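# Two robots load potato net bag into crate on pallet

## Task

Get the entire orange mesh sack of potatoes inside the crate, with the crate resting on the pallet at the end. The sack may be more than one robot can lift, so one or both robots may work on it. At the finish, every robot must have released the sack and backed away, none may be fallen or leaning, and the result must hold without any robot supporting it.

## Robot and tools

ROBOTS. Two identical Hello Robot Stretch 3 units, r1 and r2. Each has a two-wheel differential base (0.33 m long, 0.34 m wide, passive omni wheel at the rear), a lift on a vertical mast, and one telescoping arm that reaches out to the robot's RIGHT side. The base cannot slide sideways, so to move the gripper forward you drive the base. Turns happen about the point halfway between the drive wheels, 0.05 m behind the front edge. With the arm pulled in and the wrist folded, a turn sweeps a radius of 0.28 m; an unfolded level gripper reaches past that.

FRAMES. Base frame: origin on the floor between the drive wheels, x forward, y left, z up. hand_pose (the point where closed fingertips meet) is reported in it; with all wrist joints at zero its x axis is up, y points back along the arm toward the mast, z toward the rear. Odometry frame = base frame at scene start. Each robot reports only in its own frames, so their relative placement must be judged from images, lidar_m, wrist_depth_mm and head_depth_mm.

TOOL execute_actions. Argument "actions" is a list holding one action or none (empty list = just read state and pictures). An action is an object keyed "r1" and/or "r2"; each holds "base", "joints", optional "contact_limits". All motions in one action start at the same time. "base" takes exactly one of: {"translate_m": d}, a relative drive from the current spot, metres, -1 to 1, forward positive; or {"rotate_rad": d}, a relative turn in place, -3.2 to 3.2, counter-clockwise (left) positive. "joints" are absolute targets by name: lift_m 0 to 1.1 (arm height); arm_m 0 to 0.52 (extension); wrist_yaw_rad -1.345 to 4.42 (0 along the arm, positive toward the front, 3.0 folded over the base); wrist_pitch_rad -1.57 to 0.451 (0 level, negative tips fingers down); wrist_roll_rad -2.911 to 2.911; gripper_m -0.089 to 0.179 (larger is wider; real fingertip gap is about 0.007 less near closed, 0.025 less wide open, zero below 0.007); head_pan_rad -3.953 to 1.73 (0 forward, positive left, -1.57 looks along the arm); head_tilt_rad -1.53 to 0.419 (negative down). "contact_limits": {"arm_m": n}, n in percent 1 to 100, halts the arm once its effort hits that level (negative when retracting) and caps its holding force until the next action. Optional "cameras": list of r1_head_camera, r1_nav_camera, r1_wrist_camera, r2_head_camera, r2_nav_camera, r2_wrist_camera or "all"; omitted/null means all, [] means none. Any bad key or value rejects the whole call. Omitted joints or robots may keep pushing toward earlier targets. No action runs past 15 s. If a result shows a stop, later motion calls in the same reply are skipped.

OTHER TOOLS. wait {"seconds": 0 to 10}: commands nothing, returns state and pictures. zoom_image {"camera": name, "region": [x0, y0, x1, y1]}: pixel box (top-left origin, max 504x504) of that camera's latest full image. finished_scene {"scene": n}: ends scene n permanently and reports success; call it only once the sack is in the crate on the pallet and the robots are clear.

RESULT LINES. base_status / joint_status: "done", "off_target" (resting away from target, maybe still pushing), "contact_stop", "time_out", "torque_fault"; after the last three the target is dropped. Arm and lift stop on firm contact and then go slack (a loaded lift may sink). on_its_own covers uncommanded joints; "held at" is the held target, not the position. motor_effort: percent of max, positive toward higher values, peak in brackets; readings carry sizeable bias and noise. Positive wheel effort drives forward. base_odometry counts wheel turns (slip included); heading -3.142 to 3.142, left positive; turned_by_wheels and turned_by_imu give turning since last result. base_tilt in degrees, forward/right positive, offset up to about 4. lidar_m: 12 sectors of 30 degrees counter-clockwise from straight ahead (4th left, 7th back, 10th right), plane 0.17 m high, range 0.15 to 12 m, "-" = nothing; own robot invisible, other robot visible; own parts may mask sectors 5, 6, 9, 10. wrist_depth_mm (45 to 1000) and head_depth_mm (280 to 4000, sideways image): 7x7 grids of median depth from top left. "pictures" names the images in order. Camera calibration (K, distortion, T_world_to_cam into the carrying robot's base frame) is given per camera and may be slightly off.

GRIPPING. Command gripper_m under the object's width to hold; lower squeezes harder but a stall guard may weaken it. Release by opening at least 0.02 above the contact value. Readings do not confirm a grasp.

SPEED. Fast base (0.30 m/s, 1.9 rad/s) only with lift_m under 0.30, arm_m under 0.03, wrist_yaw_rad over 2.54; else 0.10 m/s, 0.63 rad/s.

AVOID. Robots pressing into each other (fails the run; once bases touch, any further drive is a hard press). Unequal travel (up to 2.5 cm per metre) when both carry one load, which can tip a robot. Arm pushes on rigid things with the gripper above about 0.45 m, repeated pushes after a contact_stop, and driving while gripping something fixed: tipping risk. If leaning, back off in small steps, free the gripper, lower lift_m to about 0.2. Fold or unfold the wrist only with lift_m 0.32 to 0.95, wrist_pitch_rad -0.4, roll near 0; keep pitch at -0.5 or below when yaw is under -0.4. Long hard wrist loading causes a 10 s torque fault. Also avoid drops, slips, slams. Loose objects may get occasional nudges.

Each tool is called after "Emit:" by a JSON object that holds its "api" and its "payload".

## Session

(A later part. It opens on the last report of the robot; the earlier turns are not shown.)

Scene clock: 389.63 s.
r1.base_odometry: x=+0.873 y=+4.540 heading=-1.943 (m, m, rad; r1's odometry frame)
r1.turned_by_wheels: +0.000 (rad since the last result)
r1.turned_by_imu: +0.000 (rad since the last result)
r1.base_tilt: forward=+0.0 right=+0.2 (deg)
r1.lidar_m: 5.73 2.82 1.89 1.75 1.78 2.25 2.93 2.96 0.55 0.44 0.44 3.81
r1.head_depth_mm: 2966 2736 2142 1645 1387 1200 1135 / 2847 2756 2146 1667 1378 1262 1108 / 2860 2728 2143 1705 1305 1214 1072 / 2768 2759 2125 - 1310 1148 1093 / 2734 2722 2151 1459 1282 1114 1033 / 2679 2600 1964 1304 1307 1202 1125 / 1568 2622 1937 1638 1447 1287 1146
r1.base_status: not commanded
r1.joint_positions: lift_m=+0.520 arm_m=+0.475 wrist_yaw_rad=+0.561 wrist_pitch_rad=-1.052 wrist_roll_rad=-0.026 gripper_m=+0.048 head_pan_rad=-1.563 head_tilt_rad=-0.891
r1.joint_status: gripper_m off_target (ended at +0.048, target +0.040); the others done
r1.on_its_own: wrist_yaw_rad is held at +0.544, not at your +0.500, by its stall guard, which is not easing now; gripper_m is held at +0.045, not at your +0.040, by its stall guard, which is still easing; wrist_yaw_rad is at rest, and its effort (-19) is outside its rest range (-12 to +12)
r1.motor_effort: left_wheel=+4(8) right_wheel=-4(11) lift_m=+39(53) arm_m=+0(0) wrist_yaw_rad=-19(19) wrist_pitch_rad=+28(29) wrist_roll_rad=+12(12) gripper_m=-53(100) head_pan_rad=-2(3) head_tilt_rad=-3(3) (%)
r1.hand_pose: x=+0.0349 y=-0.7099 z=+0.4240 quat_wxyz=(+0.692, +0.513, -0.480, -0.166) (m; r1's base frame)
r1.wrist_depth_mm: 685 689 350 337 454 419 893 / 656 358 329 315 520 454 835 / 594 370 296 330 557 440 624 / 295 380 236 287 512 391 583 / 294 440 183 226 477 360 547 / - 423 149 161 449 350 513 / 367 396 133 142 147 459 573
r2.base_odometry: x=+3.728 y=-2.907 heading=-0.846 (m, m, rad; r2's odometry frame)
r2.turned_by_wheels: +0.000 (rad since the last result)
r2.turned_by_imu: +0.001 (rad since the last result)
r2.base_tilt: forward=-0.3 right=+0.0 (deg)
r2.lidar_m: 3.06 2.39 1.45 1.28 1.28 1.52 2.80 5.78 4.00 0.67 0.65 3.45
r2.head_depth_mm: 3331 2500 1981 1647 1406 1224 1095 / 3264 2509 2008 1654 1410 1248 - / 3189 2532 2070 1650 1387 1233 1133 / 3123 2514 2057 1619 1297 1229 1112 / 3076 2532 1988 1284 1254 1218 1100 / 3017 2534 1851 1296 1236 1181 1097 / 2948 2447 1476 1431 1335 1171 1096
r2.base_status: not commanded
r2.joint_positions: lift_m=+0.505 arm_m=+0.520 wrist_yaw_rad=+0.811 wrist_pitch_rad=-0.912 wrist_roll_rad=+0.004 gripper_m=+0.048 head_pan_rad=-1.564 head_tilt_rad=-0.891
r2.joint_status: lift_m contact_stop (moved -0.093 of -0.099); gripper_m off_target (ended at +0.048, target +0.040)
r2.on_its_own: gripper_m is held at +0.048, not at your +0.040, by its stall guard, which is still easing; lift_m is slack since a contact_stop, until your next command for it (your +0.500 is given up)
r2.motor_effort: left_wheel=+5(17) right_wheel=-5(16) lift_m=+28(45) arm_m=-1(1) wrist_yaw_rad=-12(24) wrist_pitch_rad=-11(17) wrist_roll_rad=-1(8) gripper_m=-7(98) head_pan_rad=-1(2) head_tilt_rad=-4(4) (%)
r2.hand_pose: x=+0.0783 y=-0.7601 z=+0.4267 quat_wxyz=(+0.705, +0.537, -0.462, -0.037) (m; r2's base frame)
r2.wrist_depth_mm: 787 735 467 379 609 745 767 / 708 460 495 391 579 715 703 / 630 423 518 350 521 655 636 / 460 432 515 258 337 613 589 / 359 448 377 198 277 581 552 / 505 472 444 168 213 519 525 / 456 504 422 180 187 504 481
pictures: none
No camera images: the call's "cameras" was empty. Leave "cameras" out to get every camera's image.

Resting on the rim.

Emit:
{"api": "execute_actions", "payload": {"actions": [{"r1":{"joints":{"gripper_m":0.045}},"r2":{"joints":{"gripper_m":0.179,"lift_m":0.51}}}], "cameras": []}}

Emit:
{"api": "execute_actions", "payload": {"actions": [{"r1":{"joints":{"gripper_m":0.04,"arm_m":0.3}},"r2":{"joints":{"lift_m":0.68}}}], "cameras": ["r1_head_camera","r1_nav_camera","r2_head_camera"]}}

Scene clock: 394.43 s.
r1.base_odometry: x=+0.873 y=+4.540 heading=-1.943 (m, m, rad; r1's odometry frame)
r1.turned_by_wheels: +0.000 (rad since the last result)
r1.turned_by_imu: +0.000 (rad since the last result)
r1.base_tilt: forward=+0.0 right=+0.4 (deg)
r1.lidar_m: 5.73 2.83 1.89 1.75 1.77 2.25 2.94 2.97 0.58 0.46 0.46 3.79
r1.head_depth_mm: 2967 2774 2134 1631 1408 1193 1141 / 2914 2762 2145 1668 1383 1275 1107 / 2885 2735 2116 1706 1300 1225 1079 / 2803 2728 2132 - 1283 1141 1090 / 2725 2742 2149 1494 1258 1125 1033 / 2710 2612 1945 1460 1314 1212 1121 / 1581 2600 1947 1674 1441 1292 1139
r1.base_status: not commanded
r1.joint_positions: lift_m=+0.520 arm_m=+0.475 wrist_yaw_rad=+0.550 wrist_pitch_rad=-1.083 wrist_roll_rad=-0.013 gripper_m=+0.059 head_pan_rad=-1.564 head_tilt_rad=-0.891
r1.joint_status: gripper_m off_target (ended at +0.059, target +0.045)
r1.on_its_own: wrist_yaw_rad is held at +0.544, not at your +0.500, by its stall guard, which is not easing now; gripper_m is held at +0.059, not at your +0.045, by its stall guard, which is still easing; wrist_pitch_rad is at rest, and its effort (+37) is outside its rest range (-20 to +32)
r1.motor_effort: left_wheel=-2(13) right_wheel=+4(16) lift_m=+46(47) arm_m=+1(0) wrist_yaw_rad=-6(19) wrist_pitch_rad=+37(53) wrist_roll_rad=+6(13) gripper_m=-14(100) head_pan_rad=-3(3) head_tilt_rad=-3(3) (%)
r1.hand_pose: x=+0.0300 y=-0.7043 z=+0.4206 quat_wxyz=(+0.685, +0.516, -0.479, -0.183) (m; r1's base frame)
r1.wrist_depth_mm: 673 369 513 529 488 439 859 / 635 358 480 524 566 458 647 / 303 389 484 434 538 411 606 / 300 430 391 369 510 381 562 / 301 437 279 270 470 359 535 / - 412 157 171 441 337 502 / 374 395 132 142 154 455 579
r2.base_odometry: x=+3.728 y=-2.907 heading=-0.846 (m, m, rad; r2's odometry frame)
r2.turned_by_wheels: +0.000 (rad since the last result)
r2.turned_by_imu: +0.001 (rad since the last result)
r2.base_tilt: forward=-0.4 right=+0.1 (deg)
r2.lidar_m: 3.06 2.39 1.45 1.28 1.28 1.53 2.80 5.79 3.97 0.65 0.63 3.47
r2.head_depth_mm: 3355 2528 1986 1642 1408 1230 1090 / 3321 2491 1979 1656 1409 1240 - / 3196 2521 2036 1675 1386 1239 1131 / 3140 2519 2076 1620 1278 1238 1116 / 3096 2545 2004 1431 1234 1213 1099 / 3020 2511 1882 1364 1228 1176 1095 / 2955 2461 1802 1434 1336 1169 1100
r2.base_status: not commanded
r2.joint_positions: lift_m=+0.510 arm_m=+0.520 wrist_yaw_rad=+0.802 wrist_pitch_rad=-0.955 wrist_roll_rad=+0.007 gripper_m=+0.179 head_pan_rad=-1.564 head_tilt_rad=-0.891
r2.joint_status: all done
r2.motor_effort: left_wheel=-1(8) right_wheel=+1(8) lift_m=+38(37) arm_m=-1(1) wrist_yaw_rad=-2(13) wrist_pitch_rad=+2(11) wrist_roll_rad=-2(2) gripper_m=+0(81) head_pan_rad=-2(1) head_tilt_rad=-4(4) (%)
r2.hand_pose: x=+0.0706 y=-0.7544 z=+0.4251 quat_wxyz=(+0.704, +0.544, -0.453, -0.056) (m; r2's base frame)
r2.wrist_depth_mm: 715 680 491 414 597 726 705 / 657 429 542 456 547 702 666 / 605 426 535 455 507 636 623 / 358 446 509 435 487 599 590 / 348 442 480 395 445 564 543 / 499 - 444 424 432 534 - / 473 444 427 400 372 498 481
pictures: none
No camera images: the call's "cameras" was empty. Leave "cameras" out to get every camera's image.

Scene clock: 396.97 s.
r1.base_odometry: x=+0.873 y=+4.540 heading=-1.943 (m, m, rad; r1's odometry frame)
r1.turned_by_wheels: +0.000 (rad since the last result)
r1.turned_by_imu: +0.000 (rad since the last result)
r1.base_tilt: forward=+0.2 right=+0.3 (deg)
r1.lidar_m: 5.71 2.81 1.88 1.75 1.77 2.25 2.93 2.97 0.58 0.46 0.46 3.82
r1.head_depth_mm: 2956 2735 2143 1634 1399 1187 1137 / 2905 2718 2125 1666 1384 1254 1119 / 2818 2755 2139 1667 1308 1222 1067 / 2781 2738 2120 1546 1047 1145 1087 / 2742 2708 2121 1504 1193 1103 1031 / 2633 2618 1938 1491 1306 1212 1123 / 2586 2708 1947 1658 1452 1289 1142
r1.base_status: not commanded
r1.joint_positions: lift_m=+0.520 arm_m=+0.301 wrist_yaw_rad=+0.526 wrist_pitch_rad=-1.007 wrist_roll_rad=+0.014 gripper_m=+0.054 head_pan_rad=-1.564 head_tilt_rad=-0.891
r1.joint_status: gripper_m off_target (ended at +0.054, target +0.040); the others done
r1.on_its_own: wrist_yaw_rad is held at +0.544, not at your +0.500, by its stall guard, which is not easing now; gripper_m is held at +0.054, not at your +0.040, by its stall guard, which is still easing; wrist_yaw_rad is at rest, and its effort (+17) is outside its rest range (-12 to +12)
r1.motor_effort: left_wheel=-2(3) right_wheel=+1(4) lift_m=+46(46) arm_m=-10(11) wrist_yaw_rad=+17(18) wrist_pitch_rad=+16(37) wrist_roll_rad=-7(7) gripper_m=-18(100) head_pan_rad=-3(3) head_tilt_rad=-2(3) (%)
r1.hand_pose: x=+0.0369 y=-0.5465 z=+0.4287 quat_wxyz=(+0.683, +0.490, -0.513, -0.172) (m; r1's base frame)
r1.wrist_depth_mm: 733 757 490 639 642 580 936 / 681 708 467 508 617 545 698 / 639 644 465 464 573 500 639 / 597 353 405 378 530 458 580 / 566 379 250 273 492 427 532 / - 395 154 167 458 372 489 / 502 359 133 143 147 - 454
r2.base_odometry: x=+3.728 y=-2.907 heading=-0.846 (m, m, rad; r2's odometry frame)
r2.turned_by_wheels: +0.000 (rad since the last result)
r2.turned_by_imu: +0.001 (rad since the last result)
r2.base_tilt: forward=-0.4 right=+0.0 (deg)
r2.lidar_m: 3.05 2.39 1.45 1.28 1.28 1.52 2.80 5.76 3.99 0.65 0.63 3.46
r2.head_depth_mm: 3323 2496 1992 1655 1407 1256 - / 3225 2508 1992 1659 - 1211 - / 3240 2608 1932 1614 1410 1232 1129 / 3139 2581 1905 1672 1285 1237 1113 / 3091 2529 1995 1420 1227 1216 1090 / 3028 2514 1873 1429 1228 1183 1096 / 2978 2445 1455 1482 1331 1177 1100
r2.base_status: not commanded
r2.joint_positions: lift_m=+0.679 arm_m=+0.520 wrist_yaw_rad=+0.802 wrist_pitch_rad=-0.956 wrist_roll_rad=+0.007 gripper_m=+0.179 head_pan_rad=-1.564 head_tilt_rad=-0.891
r2.joint_status: all done
r2.motor_effort: left_wheel=-1(2) right_wheel=+0(0) lift_m=+40(41) arm_m=-1(1) wrist_yaw_rad=-2(2) wrist_pitch_rad=+2(2) wrist_roll_rad=-2(2) gripper_m=+0(0) head_pan_rad=-1(3) head_tilt_rad=-4(3) (%)
r2.hand_pose: x=+0.0706 y=-0.7543 z=+0.5949 quat_wxyz=(+0.704, +0.544, -0.453, -0.056) (m; r2's base frame)
r2.wrist_depth_mm: - 946 879 649 616 950 919 / 872 841 724 788 726 886 816 / 813 788 670 697 699 812 805 / 759 729 660 635 656 758 729 / 698 662 644 631 626 718 710 / 645 - 620 588 679 669 - / 698 597 581 563 641 634 620
pictures: r1_head_camera (sideways: a quarter turn clockwise sets it upright), r1_nav_camera (sideways: a quarter turn counterclockwise sets it upright), r2_head_camera (sideways: a quarter turn clockwise sets it upright)
camera_calibration (this result's frames):
r1_head_camera: T_world_to_cam=[[0.041783, 0.727791, -0.684525, 0.909499], [0.998247, -0.0591558, -0.00196245, -0.0013076], [-0.0419219, -0.683243, -0.728987, 0.906766], [0, 0, 0, 1]] pos_world=[0.00131706, -0.0424613, 1.28359]
r1_nav_camera: T_world_to_cam=[[-0.0472851, -0.82229, 0.567101, -0.696069], [-0.998333, 0.0200901, -0.0541109, 0.127115], [0.0331017, -0.568714, -0.821869, 1.01894], [0, 0, 0, 1]] pos_world=[0.0602604, 0.00456002, 1.23905]
r2_head_camera: T_world_to_cam=[[0.0575518, 0.775382, -0.628864, 0.835238], [0.99823, -0.0541473, 0.0245921, -0.0388953], [-0.014983, -0.629166, -0.777126, 0.971482], [0, 0, 0, 1]] pos_world=[0.00531267, -0.0385112, 1.28117]
Images, in order (width x height): r1_head_camera 896x504, r1_nav_camera 672x504, r2_head_camera 896x504.

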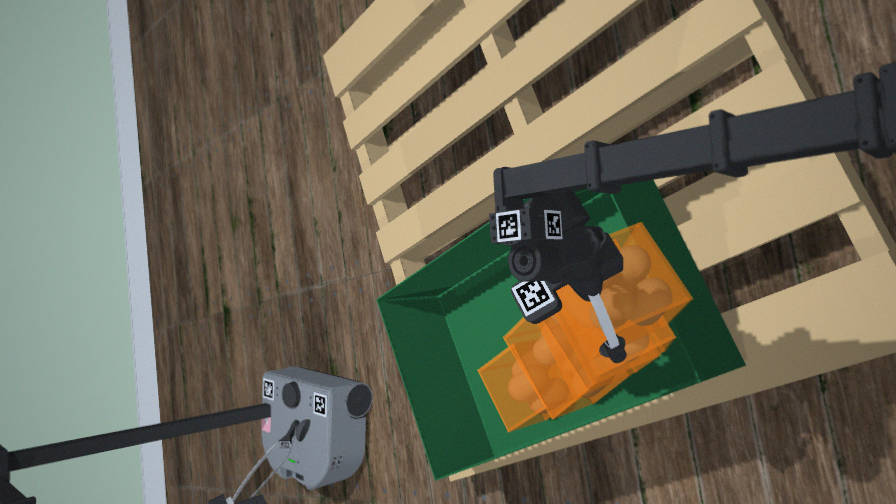

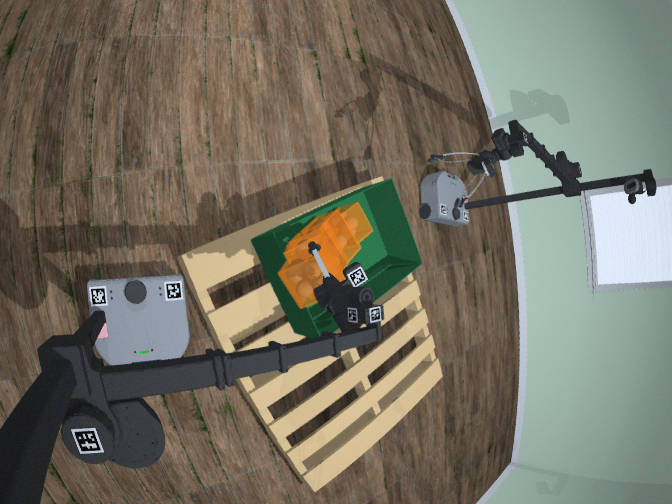

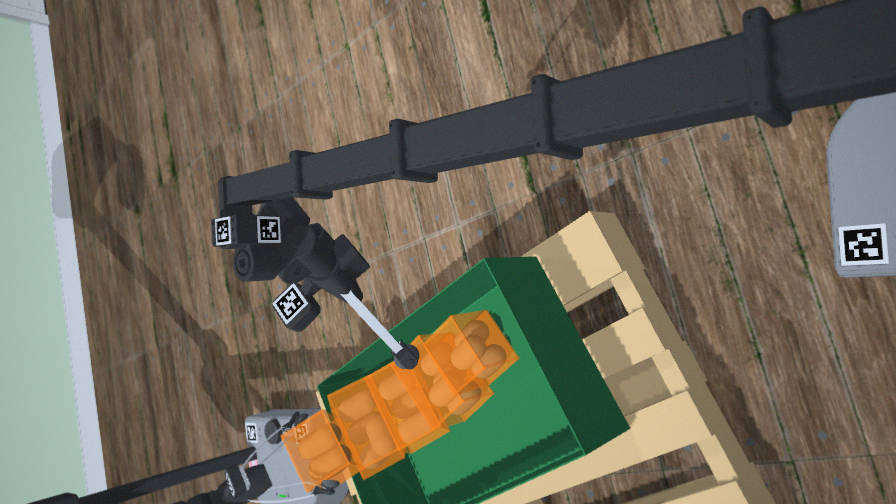

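Far end is inside. Lower a little and release.

Emit:
{"api": "execute_actions", "payload": {"actions": [{"r1":{"joints":{"lift_m":0.47,"arm_m":0.32,"gripper_m":0.045}},"r2":{"joints":{"arm_m":0.1}}}], "cameras": []}}

Emit:
{"api": "execute_actions", "payload": {"actions": [{"r1":{"joints":{"gripper_m":0.179}}}], "cameras": []}}

Emit:
{"api": "execute_actions", "payload": {"actions": [{"r1":{"joints":{"lift_m":0.7}}}], "cameras": []}}

Emit:
{"api": "execute_actions", "payload": {"actions": [{"r1":{"joints":{"arm_m":0.0}},"r2":{"base":{"translate_m":-0.8},"joints":{"arm_m":0.0}}}], "cameras": ["r1_head_camera","r1_nav_camera"]}}

Scene clock: 405.03 s.
r1.base_odometry: x=+0.873 y=+4.540 heading=-1.943 (m, m, rad; r1's odometry frame)
r1.turned_by_wheels: +0.000 (rad since the last result)
r1.turned_by_imu: +0.001 (rad since the last result)
r1.base_tilt: forward=+0.2 right=+0.4 (deg)
r1.lidar_m: 5.71 2.82 1.89 1.75 1.78 2.24 2.93 2.97 0.58 0.46 0.46 3.81
r1.head_depth_mm: 2978 2727 2138 1633 1400 1189 1134 / 2867 2741 2131 1679 1378 1255 1086 / 2808 2761 2154 1675 1395 1237 1067 / 2804 2728 2165 1536 1047 1142 1092 / 2729 2726 2141 1515 1213 1107 1031 / 2662 2510 1948 1484 1295 1210 1123 / 1551 2646 1966 1668 1452 1286 1139
r1.base_status: not commanded
r1.joint_positions: lift_m=+0.488 arm_m=+0.320 wrist_yaw_rad=+0.524 wrist_pitch_rad=-0.945 wrist_roll_rad=+0.041 gripper_m=+0.069 head_pan_rad=-1.564 head_tilt_rad=-0.891
r1.joint_status: lift_m contact_stop (moved -0.031 of -0.050); gripper_m off_target (ended at +0.069, target +0.045); the others done
r1.on_its_own: wrist_yaw_rad is held at +0.544, not at your +0.500, by its stall guard, which is not easing now; gripper_m is held at +0.067, not at your +0.045, by its stall guard, which is still easing; lift_m is slack since a contact_stop, until your next command for it (your +0.470 is given up); wrist_yaw_rad is at rest, and its effort (+21) is outside its rest range (-12 to +12)
r1.motor_effort: left_wheel=-1(3) right_wheel=+0(6) lift_m=+33(41) arm_m=+2(12) wrist_yaw_rad=+21(23) wrist_pitch_rad=-1(16) wrist_roll_rad=-20(21) gripper_m=-40(100) head_pan_rad=-3(2) head_tilt_rad=-3(3) (%)
r1.hand_pose: x=+0.0437 y=-0.5779 z=+0.4050 quat_wxyz=(+0.681, +0.471, -0.538, -0.158) (m; r1's base frame)
r1.wrist_depth_mm: 773 813 485 633 585 533 995 / 708 705 467 593 621 525 710 / 651 357 468 475 575 481 622 / 602 329 442 438 521 450 552 / 558 353 344 282 480 422 335 / - 371 165 181 438 370 305 / 254 352 130 143 407 324 283
r2.base_odometry: x=+3.728 y=-2.907 heading=-0.846 (m, m, rad; r2's odometry frame)
r2.turned_by_wheels: +0.000 (rad since the last result)
r2.turned_by_imu: +0.002 (rad since the last result)
r2.base_tilt: forward=-0.3 right=-0.1 (deg)
r2.lidar_m: 3.06 2.39 1.45 1.28 1.29 1.52 2.79 5.79 3.96 0.65 0.63 3.47
r2.head_depth_mm: 3362 2522 2007 1644 1414 1255 - / 3239 2498 1986 1646 1502 - - / 3211 2520 1999 1659 - 1212 1127 / 3087 2519 1993 1657 1329 1212 1114 / 3103 2526 2015 1425 1224 1194 1099 / 2999 2545 1828 1403 1227 1180 1096 / 2980 2460 1444 1474 1332 1171 1101
r2.base_status: not commanded
r2.joint_positions: lift_m=+0.679 arm_m=+0.100 wrist_yaw_rad=+0.802 wrist_pitch_rad=-0.957 wrist_roll_rad=+0.005 gripper_m=+0.179 head_pan_rad=-1.564 head_tilt_rad=-0.891
r2.joint_status: all done
r2.motor_effort: left_wheel=-2(2) right_wheel=+1(0) lift_m=+40(40) arm_m=-3(4) wrist_yaw_rad=-2(2) wrist_pitch_rad=+2(2) wrist_roll_rad=-1(2) gripper_m=+0(1) head_pan_rad=-2(2) head_tilt_rad=-4(4) (%)
r2.hand_pose: x=+0.0704 y=-0.3344 z=+0.5948 quat_wxyz=(+0.704, +0.545, -0.452, -0.056) (m; r2's base frame)
r2.wrist_depth_mm: - 924 914 857 811 703 929 / - 877 828 780 740 660 839 / 933 790 766 737 573 543 777 / 860 848 793 694 681 628 738 / 828 817 768 744 686 615 712 / 752 - 724 715 702 682 - / 699 692 690 669 637 640 623
pictures: none
No camera images: the call's "cameras" was empty. Leave "cameras" out to get every camera's image.

not run: a stop came earlier in this reply.

not run: a stop came earlier in this reply.

not run: a stop came earlier in this reply.

Emit:
{"api": "execute_actions", "payload": {"actions": [{"r1":{"joints":{"gripper_m":0.179,"lift_m":0.5}}}], "cameras": []}}

Emit:
{"api": "execute_actions", "payload": {"actions": [{"r1":{"joints":{"lift_m":0.7}}}], "cameras": []}}

Emit:
{"api": "execute_actions", "payload": {"actions": [{"r1":{"joints":{"arm_m":0.0}},"r2":{"base":{"translate_m":-0.8},"joints":{"arm_m":0.0}}}], "cameras": ["r1_head_camera","r1_nav_camera"]}}

Scene clock: 412.27 s.
r1.base_odometry: x=+0.873 y=+4.540 heading=-1.943 (m, m, rad; r1's odometry frame)
r1.turned_by_wheels: +0.000 (rad since the last result)
r1.turned_by_imu: +0.001 (rad since the last result)
r1.base_tilt: forward=+0.0 right=+0.4 (deg)
r1.lidar_m: 5.73 2.82 1.89 1.75 1.77 2.25 2.93 2.97 0.58 0.46 0.46 3.83
r1.head_depth_mm: 2945 2766 2139 1615 1397 1187 1133 / 2895 2739 2139 1667 1374 1244 1109 / 2886 2727 2128 1664 1381 1240 1063 / 2805 2720 2163 1542 1163 1145 1088 / 2739 2736 2142 1494 1239 1104 1032 / 2683 2522 1966 1485 1310 1202 1122 / 1545 2604 1943 1677 1454 1285 1142
r1.base_status: not commanded
r1.joint_positions: lift_m=+0.500 arm_m=+0.320 wrist_yaw_rad=+0.541 wrist_pitch_rad=-0.957 wrist_roll_rad=+0.002 gripper_m=+0.179 head_pan_rad=-1.564 head_tilt_rad=-0.891
r1.joint_status: all done
r1.on_its_own: wrist_yaw_rad is held at +0.544, not at your +0.500, by its stall guard, which is not easing now
r1.motor_effort: left_wheel=-1(2) right_wheel=+1(2) lift_m=+43(54) arm_m=+2(2) wrist_yaw_rad=+3(20) wrist_pitch_rad=+2(8) wrist_roll_rad=-1(20) gripper_m=+0(95) head_pan_rad=-2(3) head_tilt_rad=-3(4) (%)
r1.hand_pose: x=+0.0443 y=-0.5747 z=+0.4150 quat_wxyz=(+0.692, +0.481, -0.518, -0.147) (m; r1's base frame)
r1.wrist_depth_mm: 759 808 493 614 592 543 - / 695 727 453 522 633 567 720 / 645 648 475 472 583 511 655 / 593 341 471 438 537 465 586 / - 326 446 337 488 433 529 / - 356 202 205 457 442 324 / 252 383 202 191 423 - 378
r2.base_odometry: x=+3.728 y=-2.907 heading=-0.846 (m, m, rad; r2's odometry frame)
r2.turned_by_wheels: +0.000 (rad since the last result)
r2.turned_by_imu: +0.001 (rad since the last result)
r2.base_tilt: forward=-0.3 right=-0.1 (deg)
r2.lidar_m: 3.04 2.39 1.45 1.28 1.28 1.53 2.80 5.78 3.99 0.65 0.63 3.47
r2.head_depth_mm: 3345 2497 1982 1647 1412 1260 - / 3292 2532 1998 1648 1516 - - / 3190 2483 1986 1652 - 1213 1130 / 3145 2506 1992 1662 1324 1211 1114 / 3098 2523 2012 1414 1223 1195 1100 / 2998 2514 1805 1432 1229 1179 1099 / 2953 2446 1799 1467 1330 1176 1099
r2.base_status: not commanded
r2.joint_positions: lift_m=+0.679 arm_m=+0.100 wrist_yaw_rad=+0.802 wrist_pitch_rad=-0.957 wrist_roll_rad=+0.005 gripper_m=+0.179 head_pan_rad=-1.564 head_tilt_rad=-0.891
r2.joint_status: not commanded
r2.motor_effort: left_wheel=-1(1) right_wheel=+0(0) lift_m=+39(39) arm_m=-3(3) wrist_yaw_rad=-3(1) wrist_pitch_rad=+2(2) wrist_roll_rad=-1(2) gripper_m=+0(0) head_pan_rad=-2(2) head_tilt_rad=-4(4) (%)
r2.hand_pose: x=+0.0704 y=-0.3344 z=+0.5948 quat_wxyz=(+0.704, +0.545, -0.452, -0.056) (m; r2's base frame)
r2.wrist_depth_mm: - 930 903 870 833 741 897 / - 880 830 793 745 663 856 / 910 784 759 730 575 533 794 / 919 827 789 699 662 635 732 / 816 807 781 754 675 624 718 / 761 - 730 702 671 679 - / 730 677 680 657 644 646 620
pictures: none
No camera images: the call's "cameras" was empty. Leave "cameras" out to get every camera's image.

Scene clock: 414.93 s.
r1.base_odometry: x=+0.873 y=+4.540 heading=-1.943 (m, m, rad; r1's odometry frame)
r1.turned_by_wheels: +0.000 (rad since the last result)
r1.turned_by_imu: +0.000 (rad since the last result)
r1.base_tilt: forward=+0.2 right=+0.3 (deg)
r1.lidar_m: 5.72 2.82 1.89 1.75 1.77 2.25 2.93 2.96 0.58 0.46 0.46 3.81
r1.head_depth_mm: 2947 2774 2139 1644 1400 1188 - / 2896 2761 2137 1674 - - 1099 / 2865 2744 2202 1550 1243 1213 1086 / 2767 2713 2211 - 1342 1143 1086 / 2724 2698 2139 1503 1234 1098 1030 / 2689 2510 1946 1485 1303 1211 1119 / 1554 2631 1951 1644 1445 1290 1137
r1.base_status: not commanded
r1.joint_positions: lift_m=+0.700 arm_m=+0.320 wrist_yaw_rad=+0.541 wrist_pitch_rad=-0.958 wrist_roll_rad=+0.002 gripper_m=+0.179 head_pan_rad=-1.564 head_tilt_rad=-0.891
r1.joint_status: all done
r1.on_its_own: wrist_yaw_rad is held at +0.544, not at your +0.500, by its stall guard, which is not easing now
r1.motor_effort: left_wheel=-1(1) right_wheel=+1(0) lift_m=+44(46) arm_m=+2(1) wrist_yaw_rad=+3(3) wrist_pitch_rad=+2(2) wrist_roll_rad=-1(1) gripper_m=+0(0) head_pan_rad=-3(3) head_tilt_rad=-2(3) (%)
r1.hand_pose: x=+0.0442 y=-0.5745 z=+0.6149 quat_wxyz=(+0.692, +0.481, -0.518, -0.147) (m; r1's base frame)
r1.wrist_depth_mm: - - - - - - - / 927 954 - 746 721 - - / 850 898 890 817 809 894 - / 804 839 701 676 760 820 882 / 756 774 638 627 703 762 800 / - 709 589 517 644 715 729 / 651 564 568 384 596 - 679
r2.base_odometry: x=+3.728 y=-2.907 heading=-0.846 (m, m, rad; r2's odometry frame)
r2.turned_by_wheels: +0.000 (rad since the last result)
r2.turned_by_imu: +0.001 (rad since the last result)
r2.base_tilt: forward=-0.2 right=-0.1 (deg)
r2.lidar_m: 3.05 2.39 1.45 1.28 1.29 1.52 2.81 5.76 4.00 0.65 0.63 3.46
r2.head_depth_mm: 3402 2492 1993 1642 1413 1259 - / 3253 2516 1989 1662 1508 - - / 3201 2534 1990 1666 - 1214 1135 / 3109 2523 2000 1649 1319 1214 1113 / 3112 2540 1997 1413 1217 1193 1097 / 3013 2542 1863 1431 1231 1178 1098 / 2947 2345 1804 1456 1338 1173 1098
r2.base_status: not commanded
r2.joint_positions: lift_m=+0.679 arm_m=+0.100 wrist_yaw_rad=+0.802 wrist_pitch_rad=-0.957 wrist_roll_rad=+0.005 gripper_m=+0.179 head_pan_rad=-1.564 head_tilt_rad=-0.891
r2.joint_status: not commanded
r2.motor_effort: left_wheel=-1(2) right_wheel=+0(0) lift_m=+40(40) arm_m=-3(3) wrist_yaw_rad=-3(3) wrist_pitch_rad=+2(2) wrist_roll_rad=-1(1) gripper_m=+0(0) head_pan_rad=-1(2) head_tilt_rad=-4(4) (%)
r2.hand_pose: x=+0.0704 y=-0.3344 z=+0.5948 quat_wxyz=(+0.704, +0.545, -0.452, -0.056) (m; r2's base frame)
r2.wrist_depth_mm: - 930 898 858 802 732 901 / - 864 818 753 742 650 835 / 919 777 767 742 581 542 776 / 859 845 797 692 673 634 719 / 814 806 768 749 680 622 701 / 755 - 710 726 695 673 - / 721 684 674 677 651 639 627
pictures: none
No camera images: the call's "cameras" was empty. Leave "cameras" out to get every camera's image.

Scene clock: 424.20 s.
r1.base_odometry: x=+0.873 y=+4.540 heading=-1.943 (m, m, rad; r1's odometry frame)
r1.turned_by_wheels: +0.000 (rad since the last result)
r1.turned_by_imu: +0.001 (rad since the last result)
r1.base_tilt: forward=+0.1 right=+0.4 (deg)
r1.lidar_m: 5.73 2.81 1.89 1.75 1.78 2.25 2.93 2.97 0.58 0.46 0.46 3.83
r1.head_depth_mm: 2928 2743 2154 1623 1401 1195 - / 2869 2769 2143 1676 1378 1289 - / 2803 2743 2139 1664 1260 1217 - / 2773 2720 2146 1515 1341 1138 - / 2732 2733 2145 1500 1237 1062 1015 / 2710 2721 2129 1484 1309 1208 1104 / 2623 2725 2138 1664 1439 1288 1139
r1.base_status: not commanded
r1.joint_positions: lift_m=+0.700 arm_m=+0.001 wrist_yaw_rad=+0.543 wrist_pitch_rad=-0.958 wrist_roll_rad=+0.002 gripper_m=+0.179 head_pan_rad=-1.564 head_tilt_rad=-0.891
r1.joint_status: all done
r1.on_its_own: wrist_yaw_rad is held at +0.544, not at your +0.500, by its stall guard, which is not easing now
r1.motor_effort: left_wheel=-1(1) right_wheel=+0(0) lift_m=+44(44) arm_m=-5(10) wrist_yaw_rad=+1(3) wrist_pitch_rad=+2(3) wrist_roll_rad=-1(1) gripper_m=+0(0) head_pan_rad=-3(3) head_tilt_rad=-3(3) (%)
r1.hand_pose: x=+0.0443 y=-0.2551 z=+0.6148 quat_wxyz=(+0.692, +0.482, -0.517, -0.147) (m; r1's base frame)
r1.wrist_depth_mm: - - - - 917 860 - / 937 957 - - 902 932 - / 857 904 937 828 762 824 966 / 803 837 873 737 521 705 869 / 755 783 787 680 601 576 789 / - 727 742 661 680 683 737 / 653 686 606 627 638 - 681
r2.base_odometry: x=+3.198 y=-2.308 heading=-0.846 (m, m, rad; r2's odometry frame)
r2.turned_by_wheels: +0.000 (rad since the last result)
r2.turned_by_imu: -0.004 (rad since the last result)
r2.base_tilt: forward=-0.3 right=-0.1 (deg)
r2.lidar_m: 3.84 2.08 1.25 1.11 1.11 1.31 2.39 4.99 4.18 3.69 1.22 1.07
r2.head_depth_mm: 3360 2507 1966 1647 1418 1276 - / 3378 2512 1987 1654 1413 - - / 3306 2499 1981 1661 1415 - - / 3271 2538 2004 1661 1421 1280 1112 / 3190 2534 2004 1658 1416 1241 1097 / 3098 2532 2006 1660 1419 1230 1087 / 3033 2526 1999 1660 1421 1235 1099
r2.base_status: done
r2.joint_positions: lift_m=+0.679 arm_m=+0.003 wrist_yaw_rad=+0.802 wrist_pitch_rad=-0.957 wrist_roll_rad=+0.005 gripper_m=+0.179 head_pan_rad=-1.564 head_tilt_rad=-0.891
r2.joint_status: all done
joint sent to its limit — the command would take r2.arm_m past its lower limit, so that joint was sent only as far as its limit.
r2.motor_effort: left_wheel=+0(7) right_wheel=+0(3) lift_m=+40(39) arm_m=-3(2) wrist_yaw_rad=-2(2) wrist_pitch_rad=+2(2) wrist_roll_rad=-1(1) gripper_m=+0(0) head_pan_rad=-2(2) head_tilt_rad=-4(4) (%)
r2.hand_pose: x=+0.0704 y=-0.2370 z=+0.5948 quat_wxyz=(+0.704, +0.545, -0.452, -0.056) (m; r2's base frame)
r2.wrist_depth_mm: - - 914 - - 952 903 / - - 949 950 897 882 828 / 932 914 879 854 832 805 783 / 877 843 829 811 771 763 725 / 805 807 761 751 737 723 689 / 756 - 723 716 690 663 - / 731 691 686 673 651 648 634
pictures: r1_head_camera (sideways: a quarter turn clockwise sets it upright), r1_nav_camera (sideways: a quarter turn counterclockwise sets it upright)
camera_calibration (this result's frames):
r1_head_camera: T_world_to_cam=[[0.041783, 0.727791, -0.684525, 0.909499], [0.998247, -0.0591559, -0.00196245, -0.0013076], [-0.0419219, -0.683243, -0.728987, 0.906766], [0, 0, 0, 1]] pos_world=[0.00131705, -0.0424613, 1.28359]
r1_nav_camera: T_world_to_cam=[[-0.0472852, -0.82229, 0.567101, -0.696069], [-0.998333, 0.0200903, -0.0541109, 0.127115], [0.0331016, -0.568714, -0.821869, 1.01894], [0, 0, 0, 1]] pos_world=[0.0602604, 0.00456001, 1.23905]
Images, in order (width x height): r1_head_camera 896x504, r1_nav_camera 672x504.

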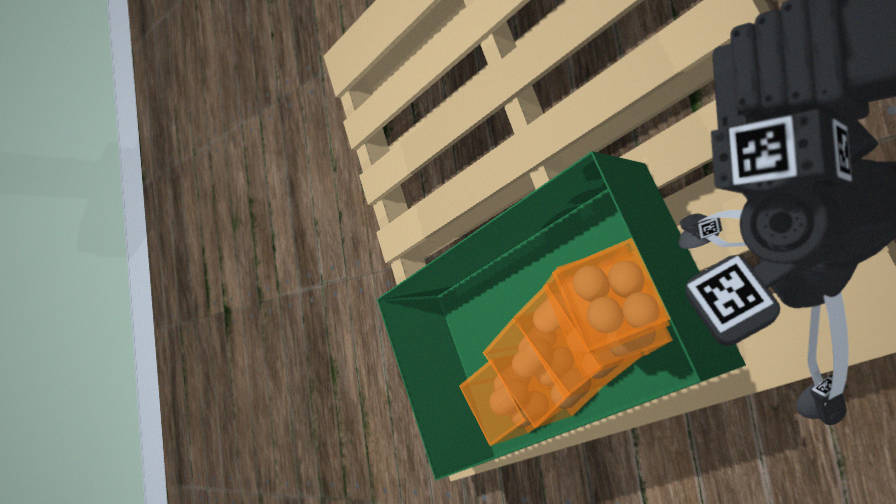

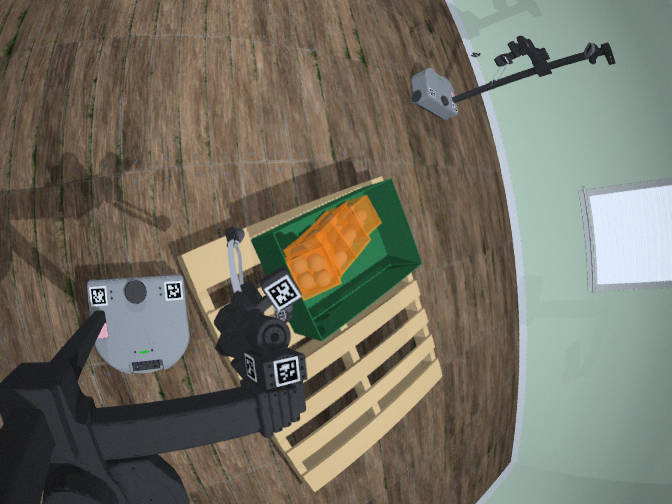

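Emit:
{"api": "execute_actions", "payload": {"actions": [{"r1":{"joints":{"arm_m":0.31,"gripper_m":0.03,"lift_m":0.55}}}], "cameras": []}}

Emit:
{"api": "execute_actions", "payload": {"actions": [{"r1":{"joints":{"lift_m":0.4}}}], "cameras": ["r1_head_camera","r1_nav_camera"]}}

Scene clock: 432.87 s.
r1.base_odometry: x=+0.873 y=+4.540 heading=-1.943 (m, m, rad; r1's odometry frame)
r1.turned_by_wheels: +0.000 (rad since the last result)
r1.turned_by_imu: +0.001 (rad since the last result)
r1.base_tilt: forward=+0.2 right=+0.2 (deg)
r1.lidar_m: 5.74 2.83 1.88 1.75 1.78 2.25 2.92 2.96 0.58 0.46 0.46 3.83
r1.head_depth_mm: 2911 2784 2151 1626 1399 1184 1134 / 2932 2751 2120 1672 1390 1266 - / 2827 2751 2128 1720 1286 1225 1065 / 2761 2746 2163 1635 1164 1143 1085 / 2755 2741 2122 1524 1221 1103 1031 / 2661 2761 2131 1489 1310 1210 1121 / 2640 2735 2141 1680 1451 1284 1141
r1.base_status: not commanded
r1.joint_positions: lift_m=+0.550 arm_m=+0.310 wrist_yaw_rad=+0.543 wrist_pitch_rad=-0.959 wrist_roll_rad=+0.002 gripper_m=+0.030 head_pan_rad=-1.564 head_tilt_rad=-0.891
r1.joint_status: all done
r1.on_its_own: wrist_yaw_rad is held at +0.544, not at your +0.500, by its stall guard, which is not easing now
r1.motor_effort: left_wheel=+0(1) right_wheel=+0(0) lift_m=+22(36) arm_m=+5(8) wrist_yaw_rad=+1(1) wrist_pitch_rad=+3(2) wrist_roll_rad=-1(1) gripper_m=+0(94) head_pan_rad=-2(3) head_tilt_rad=-3(3) (%)
r1.hand_pose: x=+0.0443 y=-0.5639 z=+0.4656 quat_wxyz=(+0.692, +0.482, -0.517, -0.147) (m; r1's base frame)
r1.wrist_depth_mm: 834 861 890 646 601 570 - / 753 776 582 673 690 626 991 / 692 717 516 540 649 529 737 / 648 660 513 506 594 473 658 / 601 403 502 432 548 442 621 / 564 351 - 251 508 407 571 / 525 343 254 257 484 377 522
r2.base_odometry: x=+3.198 y=-2.308 heading=-0.846 (m, m, rad; r2's odometry frame)
r2.turned_by_wheels: +0.000 (rad since the last result)
r2.turned_by_imu: +0.001 (rad since the last result)
r2.base_tilt: forward=-0.4 right=+0.0 (deg)
r2.lidar_m: 3.84 2.08 1.25 1.10 1.11 1.31 2.39 4.97 4.18 3.70 1.22 1.07
r2.head_depth_mm: 3369 2523 1998 1635 1413 1282 - / 3375 2486 1988 1650 1409 - - / 3271 2521 2000 1660 1424 - - / 3268 2512 1990 1659 1409 1290 1113 / 3200 2526 2019 1672 1423 1241 1090 / 3131 2532 2008 1677 1420 1237 1089 / 3071 2530 1994 1673 1425 1243 1094
r2.base_status: not commanded
r2.joint_positions: lift_m=+0.679 arm_m=+0.003 wrist_yaw_rad=+0.802 wrist_pitch_rad=-0.957 wrist_roll_rad=+0.005 gripper_m=+0.179 head_pan_rad=-1.564 head_tilt_rad=-0.891
r2.joint_status: not commanded
r2.motor_effort: left_wheel=+0(0) right_wheel=+0(0) lift_m=+40(40) arm_m=-3(3) wrist_yaw_rad=-2(2) wrist_pitch_rad=+2(2) wrist_roll_rad=-1(1) gripper_m=+0(0) head_pan_rad=-1(2) head_tilt_rad=-4(4) (%)
r2.hand_pose: x=+0.0704 y=-0.2370 z=+0.5948 quat_wxyz=(+0.704, +0.545, -0.452, -0.056) (m; r2's base frame)
r2.wrist_depth_mm: - - 942 - - 958 916 / - - 967 938 896 880 857 / 951 932 876 872 845 840 786 / 867 843 825 804 797 750 751 / 808 811 788 749 740 716 719 / 736 - 726 711 712 661 - / 736 694 681 684 654 632 616
pictures: none
No camera images: the call's "cameras" was empty. Leave "cameras" out to get every camera's image.

Scene clock: 434.53 s.
r1.base_odometry: x=+0.873 y=+4.540 heading=-1.943 (m, m, rad; r1's odometry frame)
r1.turned_by_wheels: +0.000 (rad since the last result)
r1.turned_by_imu: +0.000 (rad since the last result)
r1.base_tilt: forward=+0.1 right=+0.4 (deg)
r1.lidar_m: 5.71 2.83 1.88 1.75 1.77 2.24 2.92 2.97 0.58 0.46 0.46 3.79
r1.head_depth_mm: 2990 2795 2136 1630 1402 1193 1136 / 2858 2740 2146 1671 1379 1244 1110 / 2818 2733 2148 1682 1427 1230 1065 / 2807 2742 2168 1508 1250 1142 1093 / 2772 2712 2135 1500 1248 1098 1031 / 2683 2710 2128 1489 1296 1214 1122 / 2643 2741 2115 1667 1460 1283 1139
r1.base_status: not commanded
r1.joint_positions: lift_m=+0.477 arm_m=+0.310 wrist_yaw_rad=+0.541 wrist_pitch_rad=-0.945 wrist_roll_rad=+0.000 gripper_m=+0.030 head_pan_rad=-1.564 head_tilt_rad=-0.891
r1.joint_status: lift_m contact_stop (moved -0.074 of -0.150)
r1.on_its_own: wrist_yaw_rad is held at +0.544, not at your +0.500, by its stall guard, which is not easing now; lift_m is slack since a contact_stop, until your next command for it (your +0.400 is given up)
r1.motor_effort: left_wheel=-1(4) right_wheel=+1(8) lift_m=+33(39) arm_m=+5(5) wrist_yaw_rad=+3(4) wrist_pitch_rad=-1(7) wrist_roll_rad=+0(1) gripper_m=+0(2) head_pan_rad=-3(2) head_tilt_rad=-3(3) (%)
r1.hand_pose: x=+0.0457 y=-0.5667 z=+0.3937 quat_wxyz=(+0.693, +0.478, -0.520, -0.142) (m; r1's base frame)
r1.wrist_depth_mm: 735 768 451 611 590 547 1000 / 664 699 428 514 621 578 692 / 623 339 461 463 556 520 406 / 573 305 460 422 503 477 363 / 525 314 439 321 462 440 327 / 241 336 - 189 438 408 299 / 248 342 198 207 411 382 275
r2.base_odometry: x=+3.198 y=-2.308 heading=-0.846 (m, m, rad; r2's odometry frame)
r2.turned_by_wheels: +0.000 (rad since the last result)
r2.turned_by_imu: +0.000 (rad since the last result)
r2.base_tilt: forward=-0.4 right=-0.1 (deg)
r2.lidar_m: 3.85 2.09 1.25 1.10 1.11 1.30 2.39 5.00 4.18 3.68 1.22 1.07
r2.head_depth_mm: 3386 2531 2000 1648 1409 1278 - / 3405 2504 1994 1649 1421 - - / 3329 2526 1999 1660 1404 - - / 3189 2540 2010 1653 1411 1279 1116 / 3169 2514 2010 1664 1409 1240 1099 / 3084 2535 2007 1656 1424 1245 1090 / 3088 2534 2012 1665 1414 1246 1100
r2.base_status: not commanded
r2.joint_positions: lift_m=+0.679 arm_m=+0.003 wrist_yaw_rad=+0.802 wrist_pitch_rad=-0.957 wrist_roll_rad=+0.005 gripper_m=+0.179 head_pan_rad=-1.564 head_tilt_rad=-0.891
r2.joint_status: not commanded
r2.motor_effort: left_wheel=+0(0) right_wheel=+0(0) lift_m=+39(39) arm_m=-3(3) wrist_yaw_rad=-2(2) wrist_pitch_rad=+2(3) wrist_roll_rad=-1(1) gripper_m=+0(0) head_pan_rad=-2(2) head_tilt_rad=-4(3) (%)
r2.hand_pose: x=+0.0704 y=-0.2370 z=+0.5948 quat_wxyz=(+0.704, +0.545, -0.452, -0.056) (m; r2's base frame)
r2.wrist_depth_mm: - - 906 - - 947 929 / - - 944 944 886 852 836 / 941 925 888 881 864 816 800 / 862 850 820 837 777 769 737 / 809 790 770 754 742 707 705 / 781 - 705 703 683 675 - / 708 691 677 677 654 635 617
pictures: r1_head_camera (sideways: a quarter turn clockwise sets it upright), r1_nav_camera (sideways: a quarter turn counterclockwise sets it upright)
camera_calibration (this result's frames):
r1_head_camera: T_world_to_cam=[[0.041783, 0.727791, -0.684525, 0.909499], [0.998247, -0.0591559, -0.00196245, -0.0013076], [-0.0419219, -0.683243, -0.728987, 0.906766], [0, 0, 0, 1]] pos_world=[0.00131705, -0.0424613, 1.28359]
r1_nav_camera: T_world_to_cam=[[-0.0472852, -0.82229, 0.567101, -0.696069], [-0.998333, 0.0200903, -0.0541109, 0.127115], [0.0331016, -0.568714, -0.821869, 1.01894], [0, 0, 0, 1]] pos_world=[0.0602604, 0.00456001, 1.23905]
Images, in order (width x height): r1_head_camera 896x504, r1_nav_camera 672x504.

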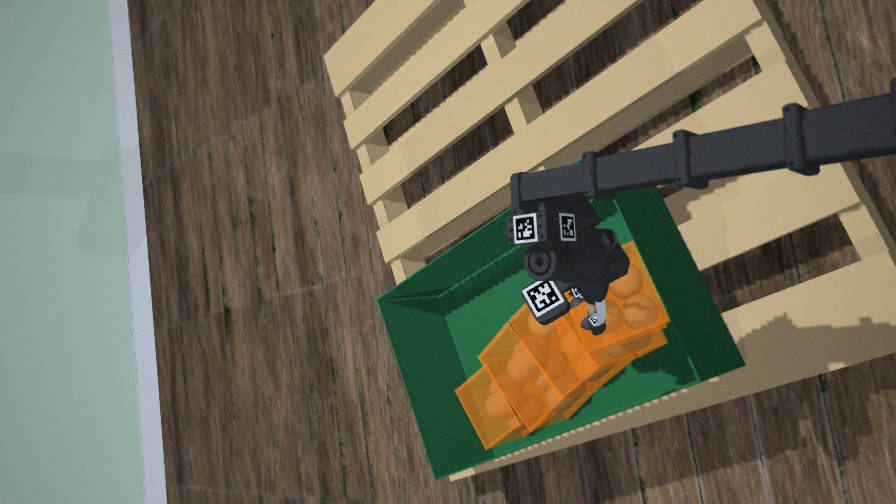

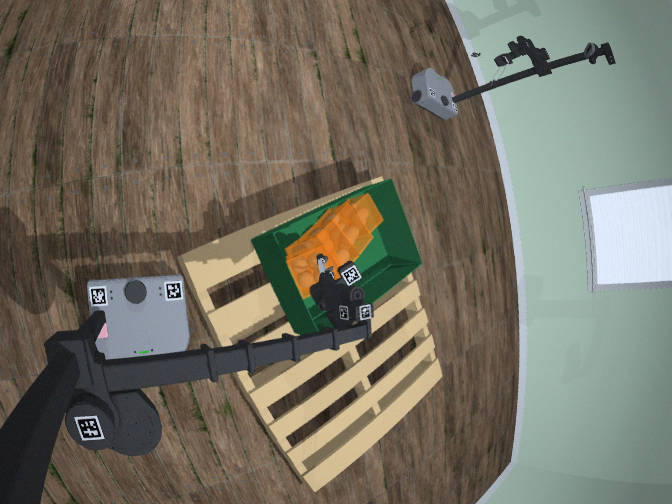

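Emit:
{"api": "execute_actions", "payload": {"actions": [{"r1":{"joints":{"lift_m":0.465,"arm_m":0.39}}}], "cameras": ["r1_head_camera","r1_nav_camera"]}}

Scene clock: 439.70 s.
r1.base_odometry: x=+0.873 y=+4.540 heading=-1.943 (m, m, rad; r1's odometry frame)
r1.turned_by_wheels: +0.000 (rad since the last result)
r1.turned_by_imu: +0.001 (rad since the last result)
r1.base_tilt: forward=+0.2 right=+0.4 (deg)
r1.lidar_m: 5.74 2.82 1.89 1.75 1.78 2.25 2.93 2.97 0.58 0.46 0.46 3.81
r1.head_depth_mm: 2981 2736 2144 1624 1405 1194 1134 / 2916 2725 2152 1667 1380 1237 1091 / 2865 2742 2161 1710 1342 1218 1064 / 2775 2812 2142 1670 1283 1145 1097 / 2735 2697 2135 1518 1251 1108 1035 / 2663 2747 2126 1459 1307 1211 1119 / 2629 2747 2138 1659 1460 1288 1144
r1.base_status: not commanded
r1.joint_positions: lift_m=+0.468 arm_m=+0.390 wrist_yaw_rad=+0.542 wrist_pitch_rad=-0.963 wrist_roll_rad=+0.001 gripper_m=+0.030 head_pan_rad=-1.564 head_tilt_rad=-0.891
r1.joint_status: lift_m contact_stop (moved -0.009 of -0.012); the others done
r1.on_its_own: wrist_yaw_rad is held at +0.544, not at your +0.500, by its stall guard, which is not easing now; lift_m is slack since a contact_stop, until your next command for it
r1.motor_effort: left_wheel=+0(6) right_wheel=+0(10) lift_m=+33(34) arm_m=+5(19) wrist_yaw_rad=+2(2) wrist_pitch_rad=+4(24) wrist_roll_rad=-1(1) gripper_m=+0(2) head_pan_rad=-3(2) head_tilt_rad=-3(2) (%)
r1.hand_pose: x=+0.0437 y=-0.6430 z=+0.3823 quat_wxyz=(+0.692, +0.483, -0.516, -0.148) (m; r1's base frame)
r1.wrist_depth_mm: 710 720 457 539 521 479 961 / 649 330 479 494 582 504 672 / 595 321 448 435 532 462 588 / 257 347 440 392 493 418 531 / 261 380 416 389 456 383 308 / 278 378 - 310 423 351 284 / 299 357 363 373 400 330 261
r2.base_odometry: x=+3.198 y=-2.308 heading=-0.846 (m, m, rad; r2's odometry frame)
r2.turned_by_wheels: +0.000 (rad since the last result)
r2.turned_by_imu: +0.001 (rad since the last result)
r2.base_tilt: forward=-0.3 right=-0.1 (deg)
r2.lidar_m: 3.85 2.09 1.25 1.10 1.10 1.31 2.39 4.97 4.17 3.68 1.22 1.07
r2.head_depth_mm: 3351 2500 1979 1647 1402 1279 - / 3444 2517 2005 1648 1415 - - / 3291 2522 1983 1668 1412 - - / 3262 2526 1987 1658 1409 1277 1111 / 3215 2520 1993 1660 1412 1237 1099 / 3115 2532 1996 1671 1419 1235 1086 / 3074 2543 2007 1668 1422 1237 1104
r2.base_status: not commanded
r2.joint_positions: lift_m=+0.679 arm_m=+0.003 wrist_yaw_rad=+0.802 wrist_pitch_rad=-0.957 wrist_roll_rad=+0.005 gripper_m=+0.179 head_pan_rad=-1.564 head_tilt_rad=-0.891
r2.joint_status: not commanded
r2.motor_effort: left_wheel=+0(0) right_wheel=+0(0) lift_m=+40(40) arm_m=-3(3) wrist_yaw_rad=-2(2) wrist_pitch_rad=+2(2) wrist_roll_rad=-1(1) gripper_m=+1(0) head_pan_rad=-1(3) head_tilt_rad=-4(4) (%)
r2.hand_pose: x=+0.0704 y=-0.2370 z=+0.5948 quat_wxyz=(+0.704, +0.545, -0.452, -0.056) (m; r2's base frame)
r2.wrist_depth_mm: - - 922 - - 931 921 / - - 975 933 929 884 839 / 955 928 885 869 857 801 782 / 899 842 807 798 797 763 750 / 804 797 763 750 733 713 682 / 761 - 717 700 686 674 - / 712 708 679 680 662 645 631
pictures: r1_head_camera (sideways: a quarter turn clockwise sets it upright), r1_nav_camera (sideways: a quarter turn counterclockwise sets it upright)
camera_calibration (this result's frames):
r1_head_camera: T_world_to_cam=[[0.0417828, 0.727791, -0.684525, 0.909499], [0.998247, -0.0591555, -0.00196244, -0.00130761], [-0.0419217, -0.683243, -0.728987, 0.906766], [0, 0, 0, 1]] pos_world=[0.00131707, -0.0424613, 1.28359]
r1_nav_camera: T_world_to_cam=[[-0.0472849, -0.82229, 0.567101, -0.696069], [-0.998333, 0.0200899, -0.0541109, 0.127115], [0.0331018, -0.568714, -0.821869, 1.01894], [0, 0, 0, 1]] pos_world=[0.0602604, 0.00456002, 1.23905]
Images, in order (width x height): r1_head_camera 896x504, r1_nav_camera 672x504.

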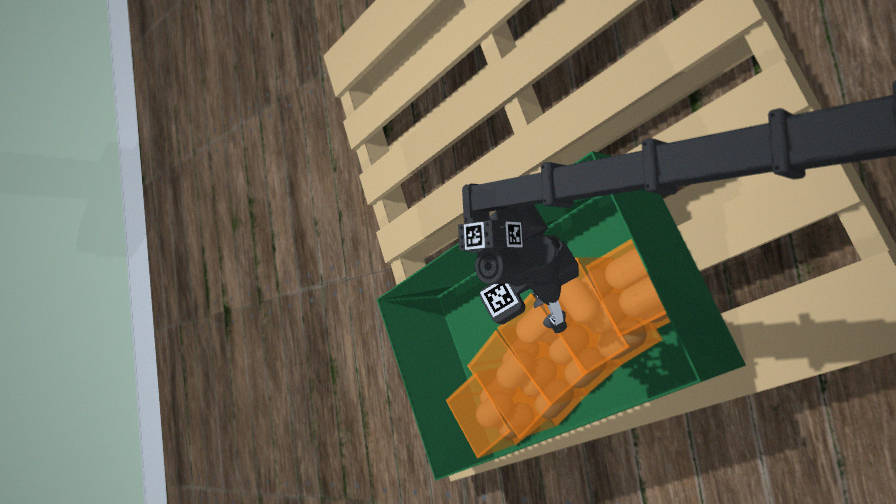

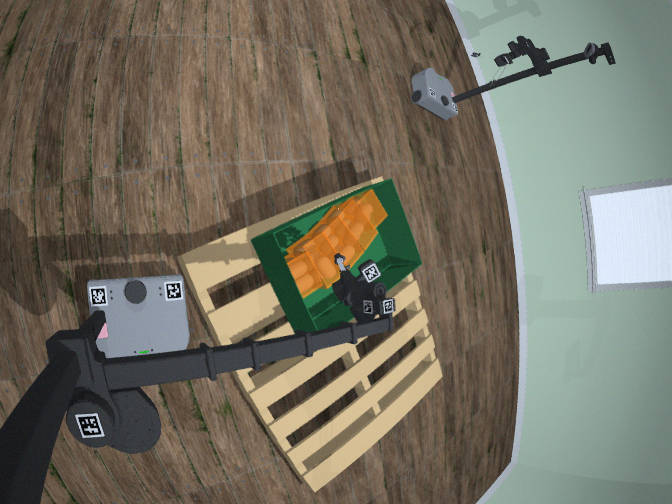

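Emit:
{"api": "execute_actions", "payload": {"actions": [{"r1":{"joints":{"lift_m":0.56,"gripper_m":0.179,"arm_m":0.33}}}], "cameras": []}}

Emit:
{"api": "execute_actions", "payload": {"actions": [{"r1":{"joints":{"lift_m":0.48}}}], "cameras": ["r1_head_camera","r1_wrist_camera"]}}

Scene clock: 444.47 s.
r1.base_odometry: x=+0.873 y=+4.540 heading=-1.943 (m, m, rad; r1's odometry frame)
r1.turned_by_wheels: +0.000 (rad since the last result)
r1.turned_by_imu: +0.001 (rad since the last result)
r1.base_tilt: forward=+0.2 right=+0.3 (deg)
r1.lidar_m: 5.73 2.82 1.89 1.75 1.77 2.25 2.93 2.96 0.58 0.46 0.46 3.82
r1.head_depth_mm: 2985 2764 2160 1616 1404 1186 1147 / 2899 2770 2131 1684 1370 1270 - / 2833 2763 2138 1716 1272 1217 1063 / 2778 2787 2123 1672 1279 1143 1092 / 2724 2716 2143 1519 1249 1112 1024 / 2707 2764 2144 1469 1313 1207 1121 / 2655 2715 2131 1674 1446 1294 1142
r1.base_status: not commanded
r1.joint_positions: lift_m=+0.560 arm_m=+0.330 wrist_yaw_rad=+0.542 wrist_pitch_rad=-0.962 wrist_roll_rad=+0.001 gripper_m=+0.179 head_pan_rad=-1.564 head_tilt_rad=-0.891
r1.joint_status: all done
r1.on_its_own: wrist_yaw_rad is held at +0.544, not at your +0.500, by its stall guard, which is not easing now
r1.motor_effort: left_wheel=-1(0) right_wheel=+0(0) lift_m=+44(45) arm_m=-5(4) wrist_yaw_rad=+1(1) wrist_pitch_rad=+4(4) wrist_roll_rad=-1(1) gripper_m=+0(96) head_pan_rad=-3(3) head_tilt_rad=-4(3) (%)
r1.hand_pose: x=+0.0438 y=-0.5840 z=+0.4743 quat_wxyz=(+0.692, +0.483, -0.516, -0.148) (m; r1's base frame)
r1.wrist_depth_mm: 834 887 868 622 582 592 - / 763 806 588 606 675 600 1000 / 709 725 531 545 649 550 747 / 664 666 539 510 607 496 682 / - 399 510 461 556 452 623 / - 372 479 449 517 453 576 / 529 409 448 371 483 - 531
r2.base_odometry: x=+3.198 y=-2.308 heading=-0.846 (m, m, rad; r2's odometry frame)
r2.turned_by_wheels: +0.000 (rad since the last result)
r2.turned_by_imu: +0.001 (rad since the last result)
r2.base_tilt: forward=-0.2 right=-0.1 (deg)
r2.lidar_m: 3.84 2.08 1.25 1.10 1.11 1.31 2.39 4.98 4.17 3.69 1.22 1.07
r2.head_depth_mm: 3368 2501 1969 1652 1411 1278 - / 3388 2508 1994 1653 1402 - - / 3320 2496 2014 1651 1415 - - / 3245 2522 1989 1647 1408 1281 1116 / 3184 2529 2013 1662 1420 1240 1098 / 3099 2521 2008 1661 1418 1235 1088 / 3056 2552 2027 1650 1421 1242 1102
r2.base_status: not commanded
r2.joint_positions: lift_m=+0.679 arm_m=+0.003 wrist_yaw_rad=+0.802 wrist_pitch_rad=-0.957 wrist_roll_rad=+0.005 gripper_m=+0.179 head_pan_rad=-1.564 head_tilt_rad=-0.891
r2.joint_status: not commanded
r2.motor_effort: left_wheel=+0(0) right_wheel=+0(0) lift_m=+40(40) arm_m=-3(3) wrist_yaw_rad=-2(2) wrist_pitch_rad=+3(2) wrist_roll_rad=-1(1) gripper_m=+1(1) head_pan_rad=-3(2) head_tilt_rad=-4(4) (%)
r2.hand_pose: x=+0.0704 y=-0.2370 z=+0.5948 quat_wxyz=(+0.704, +0.545, -0.452, -0.056) (m; r2's base frame)
r2.wrist_depth_mm: - - 914 - - 949 910 / - - 968 937 897 859 861 / 986 923 907 858 834 800 786 / 860 845 825 793 791 747 743 / 831 804 785 737 721 711 682 / 789 - 746 701 698 678 - / 707 687 657 692 638 639 633
pictures: none
No camera images: the call's "cameras" was empty. Leave "cameras" out to get every camera's image.

Scene clock: 446.03 s.
r1.base_odometry: x=+0.873 y=+4.540 heading=-1.943 (m, m, rad; r1's odometry frame)
r1.turned_by_wheels: +0.000 (rad since the last result)
r1.turned_by_imu: +0.000 (rad since the last result)
r1.base_tilt: forward=+0.2 right=+0.2 (deg)
r1.lidar_m: 5.74 2.82 1.89 1.75 1.77 2.25 2.94 2.97 0.58 0.46 0.46 3.81
r1.head_depth_mm: 2976 2767 2143 1629 1407 1187 1138 / 2871 2741 2152 1679 1383 1244 1112 / 2863 2759 2143 1674 1399 1230 1066 / 2754 2752 2139 1538 1154 1144 1088 / 2745 2719 2141 1511 1259 1111 1028 / 2694 2763 2141 1467 1311 1219 1121 / 2615 2729 2123 1672 1456 1288 1144
r1.base_status: not commanded
r1.joint_positions: lift_m=+0.480 arm_m=+0.330 wrist_yaw_rad=+0.542 wrist_pitch_rad=-0.962 wrist_roll_rad=+0.001 gripper_m=+0.179 head_pan_rad=-1.564 head_tilt_rad=-0.891
r1.joint_status: all done
r1.on_its_own: wrist_yaw_rad is held at +0.544, not at your +0.500, by its stall guard, which is not easing now
r1.motor_effort: left_wheel=-1(1) right_wheel=+0(0) lift_m=+22(36) arm_m=-5(5) wrist_yaw_rad=+1(1) wrist_pitch_rad=+4(4) wrist_roll_rad=-1(1) gripper_m=+0(1) head_pan_rad=-3(3) head_tilt_rad=-3(3) (%)
r1.hand_pose: x=+0.0438 y=-0.5840 z=+0.3951 quat_wxyz=(+0.692, +0.483, -0.516, -0.148) (m; r1's base frame)
r1.wrist_depth_mm: 728 764 432 575 581 530 965 / 675 691 450 479 606 555 695 / 622 334 466 469 552 505 601 / 572 310 460 429 504 462 356 / - 333 428 353 469 422 327 / - 365 402 375 433 431 299 / 258 369 373 293 407 - 267
r2.base_odometry: x=+3.198 y=-2.308 heading=-0.846 (m, m, rad; r2's odometry frame)
r2.turned_by_wheels: +0.000 (rad since the last result)
r2.turned_by_imu: +0.000 (rad since the last result)
r2.base_tilt: forward=-0.3 right=-0.1 (deg)
r2.lidar_m: 3.83 2.08 1.26 1.11 1.11 1.31 2.39 5.00 4.14 3.69 1.22 1.07
r2.head_depth_mm: 3371 2504 1995 1645 1409 1272 - / 3358 2501 1983 1654 1415 - - / 3349 2499 2012 1666 1417 - - / 3254 2556 1981 1662 1422 1284 1112 / 3156 2499 1991 1662 1417 1238 1099 / 3130 2544 2023 1650 1417 1238 1090 / 3079 2531 2018 1669 1415 1241 1097
r2.base_status: not commanded
r2.joint_positions: lift_m=+0.679 arm_m=+0.003 wrist_yaw_rad=+0.802 wrist_pitch_rad=-0.957 wrist_roll_rad=+0.005 gripper_m=+0.179 head_pan_rad=-1.564 head_tilt_rad=-0.891
r2.joint_status: not commanded
r2.motor_effort: left_wheel=-1(0) right_wheel=+0(0) lift_m=+39(40) arm_m=-3(3) wrist_yaw_rad=-2(2) wrist_pitch_rad=+2(2) wrist_roll_rad=-2(1) gripper_m=-1(0) head_pan_rad=-2(2) head_tilt_rad=-4(4) (%)
r2.hand_pose: x=+0.0704 y=-0.2370 z=+0.5948 quat_wxyz=(+0.704, +0.545, -0.452, -0.056) (m; r2's base frame)
r2.wrist_depth_mm: - - 906 - - 955 919 / - - 930 932 888 889 866 / 936 909 888 880 814 816 784 / 842 863 844 808 782 766 739 / 819 792 774 741 722 712 716 / 762 - 740 703 689 669 - / 708 670 674 670 651 645 620
pictures: r1_head_camera (sideways: a quarter turn clockwise sets it upright), r1_wrist_camera
camera_calibration (this result's frames):
r1_head_camera: T_world_to_cam=[[0.0417829, 0.727791, -0.684525, 0.909499], [0.998247, -0.0591557, -0.00196246, -0.00130759], [-0.0419218, -0.683243, -0.728987, 0.906766], [0, 0, 0, 1]] pos_world=[0.00131706, -0.0424613, 1.28359]
r1_wrist_camera: T_world_to_cam=[[-0.802308, -0.583733, 0.124732, -0.371041], [-0.57362, 0.696181, -0.431616, 0.644033], [0.165113, -0.417838, -0.893392, 0.263075], [0, 0, 0, 1]] pos_world=[0.0283036, -0.55503, 0.559284]
Images, in order (width x height): r1_head_camera 896x504, r1_wrist_camera 644x364.

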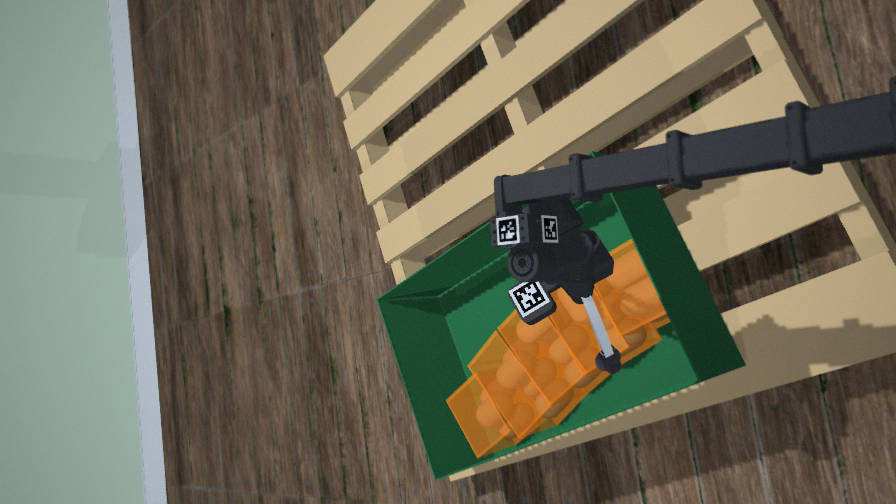

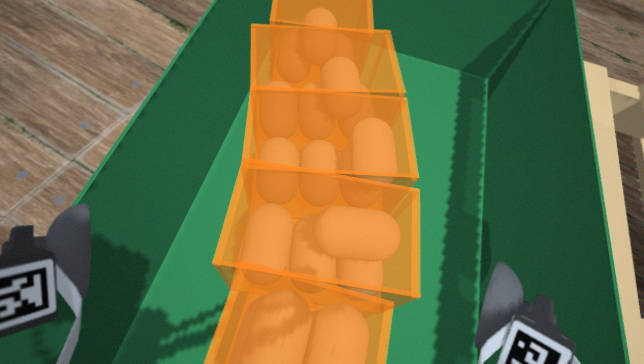

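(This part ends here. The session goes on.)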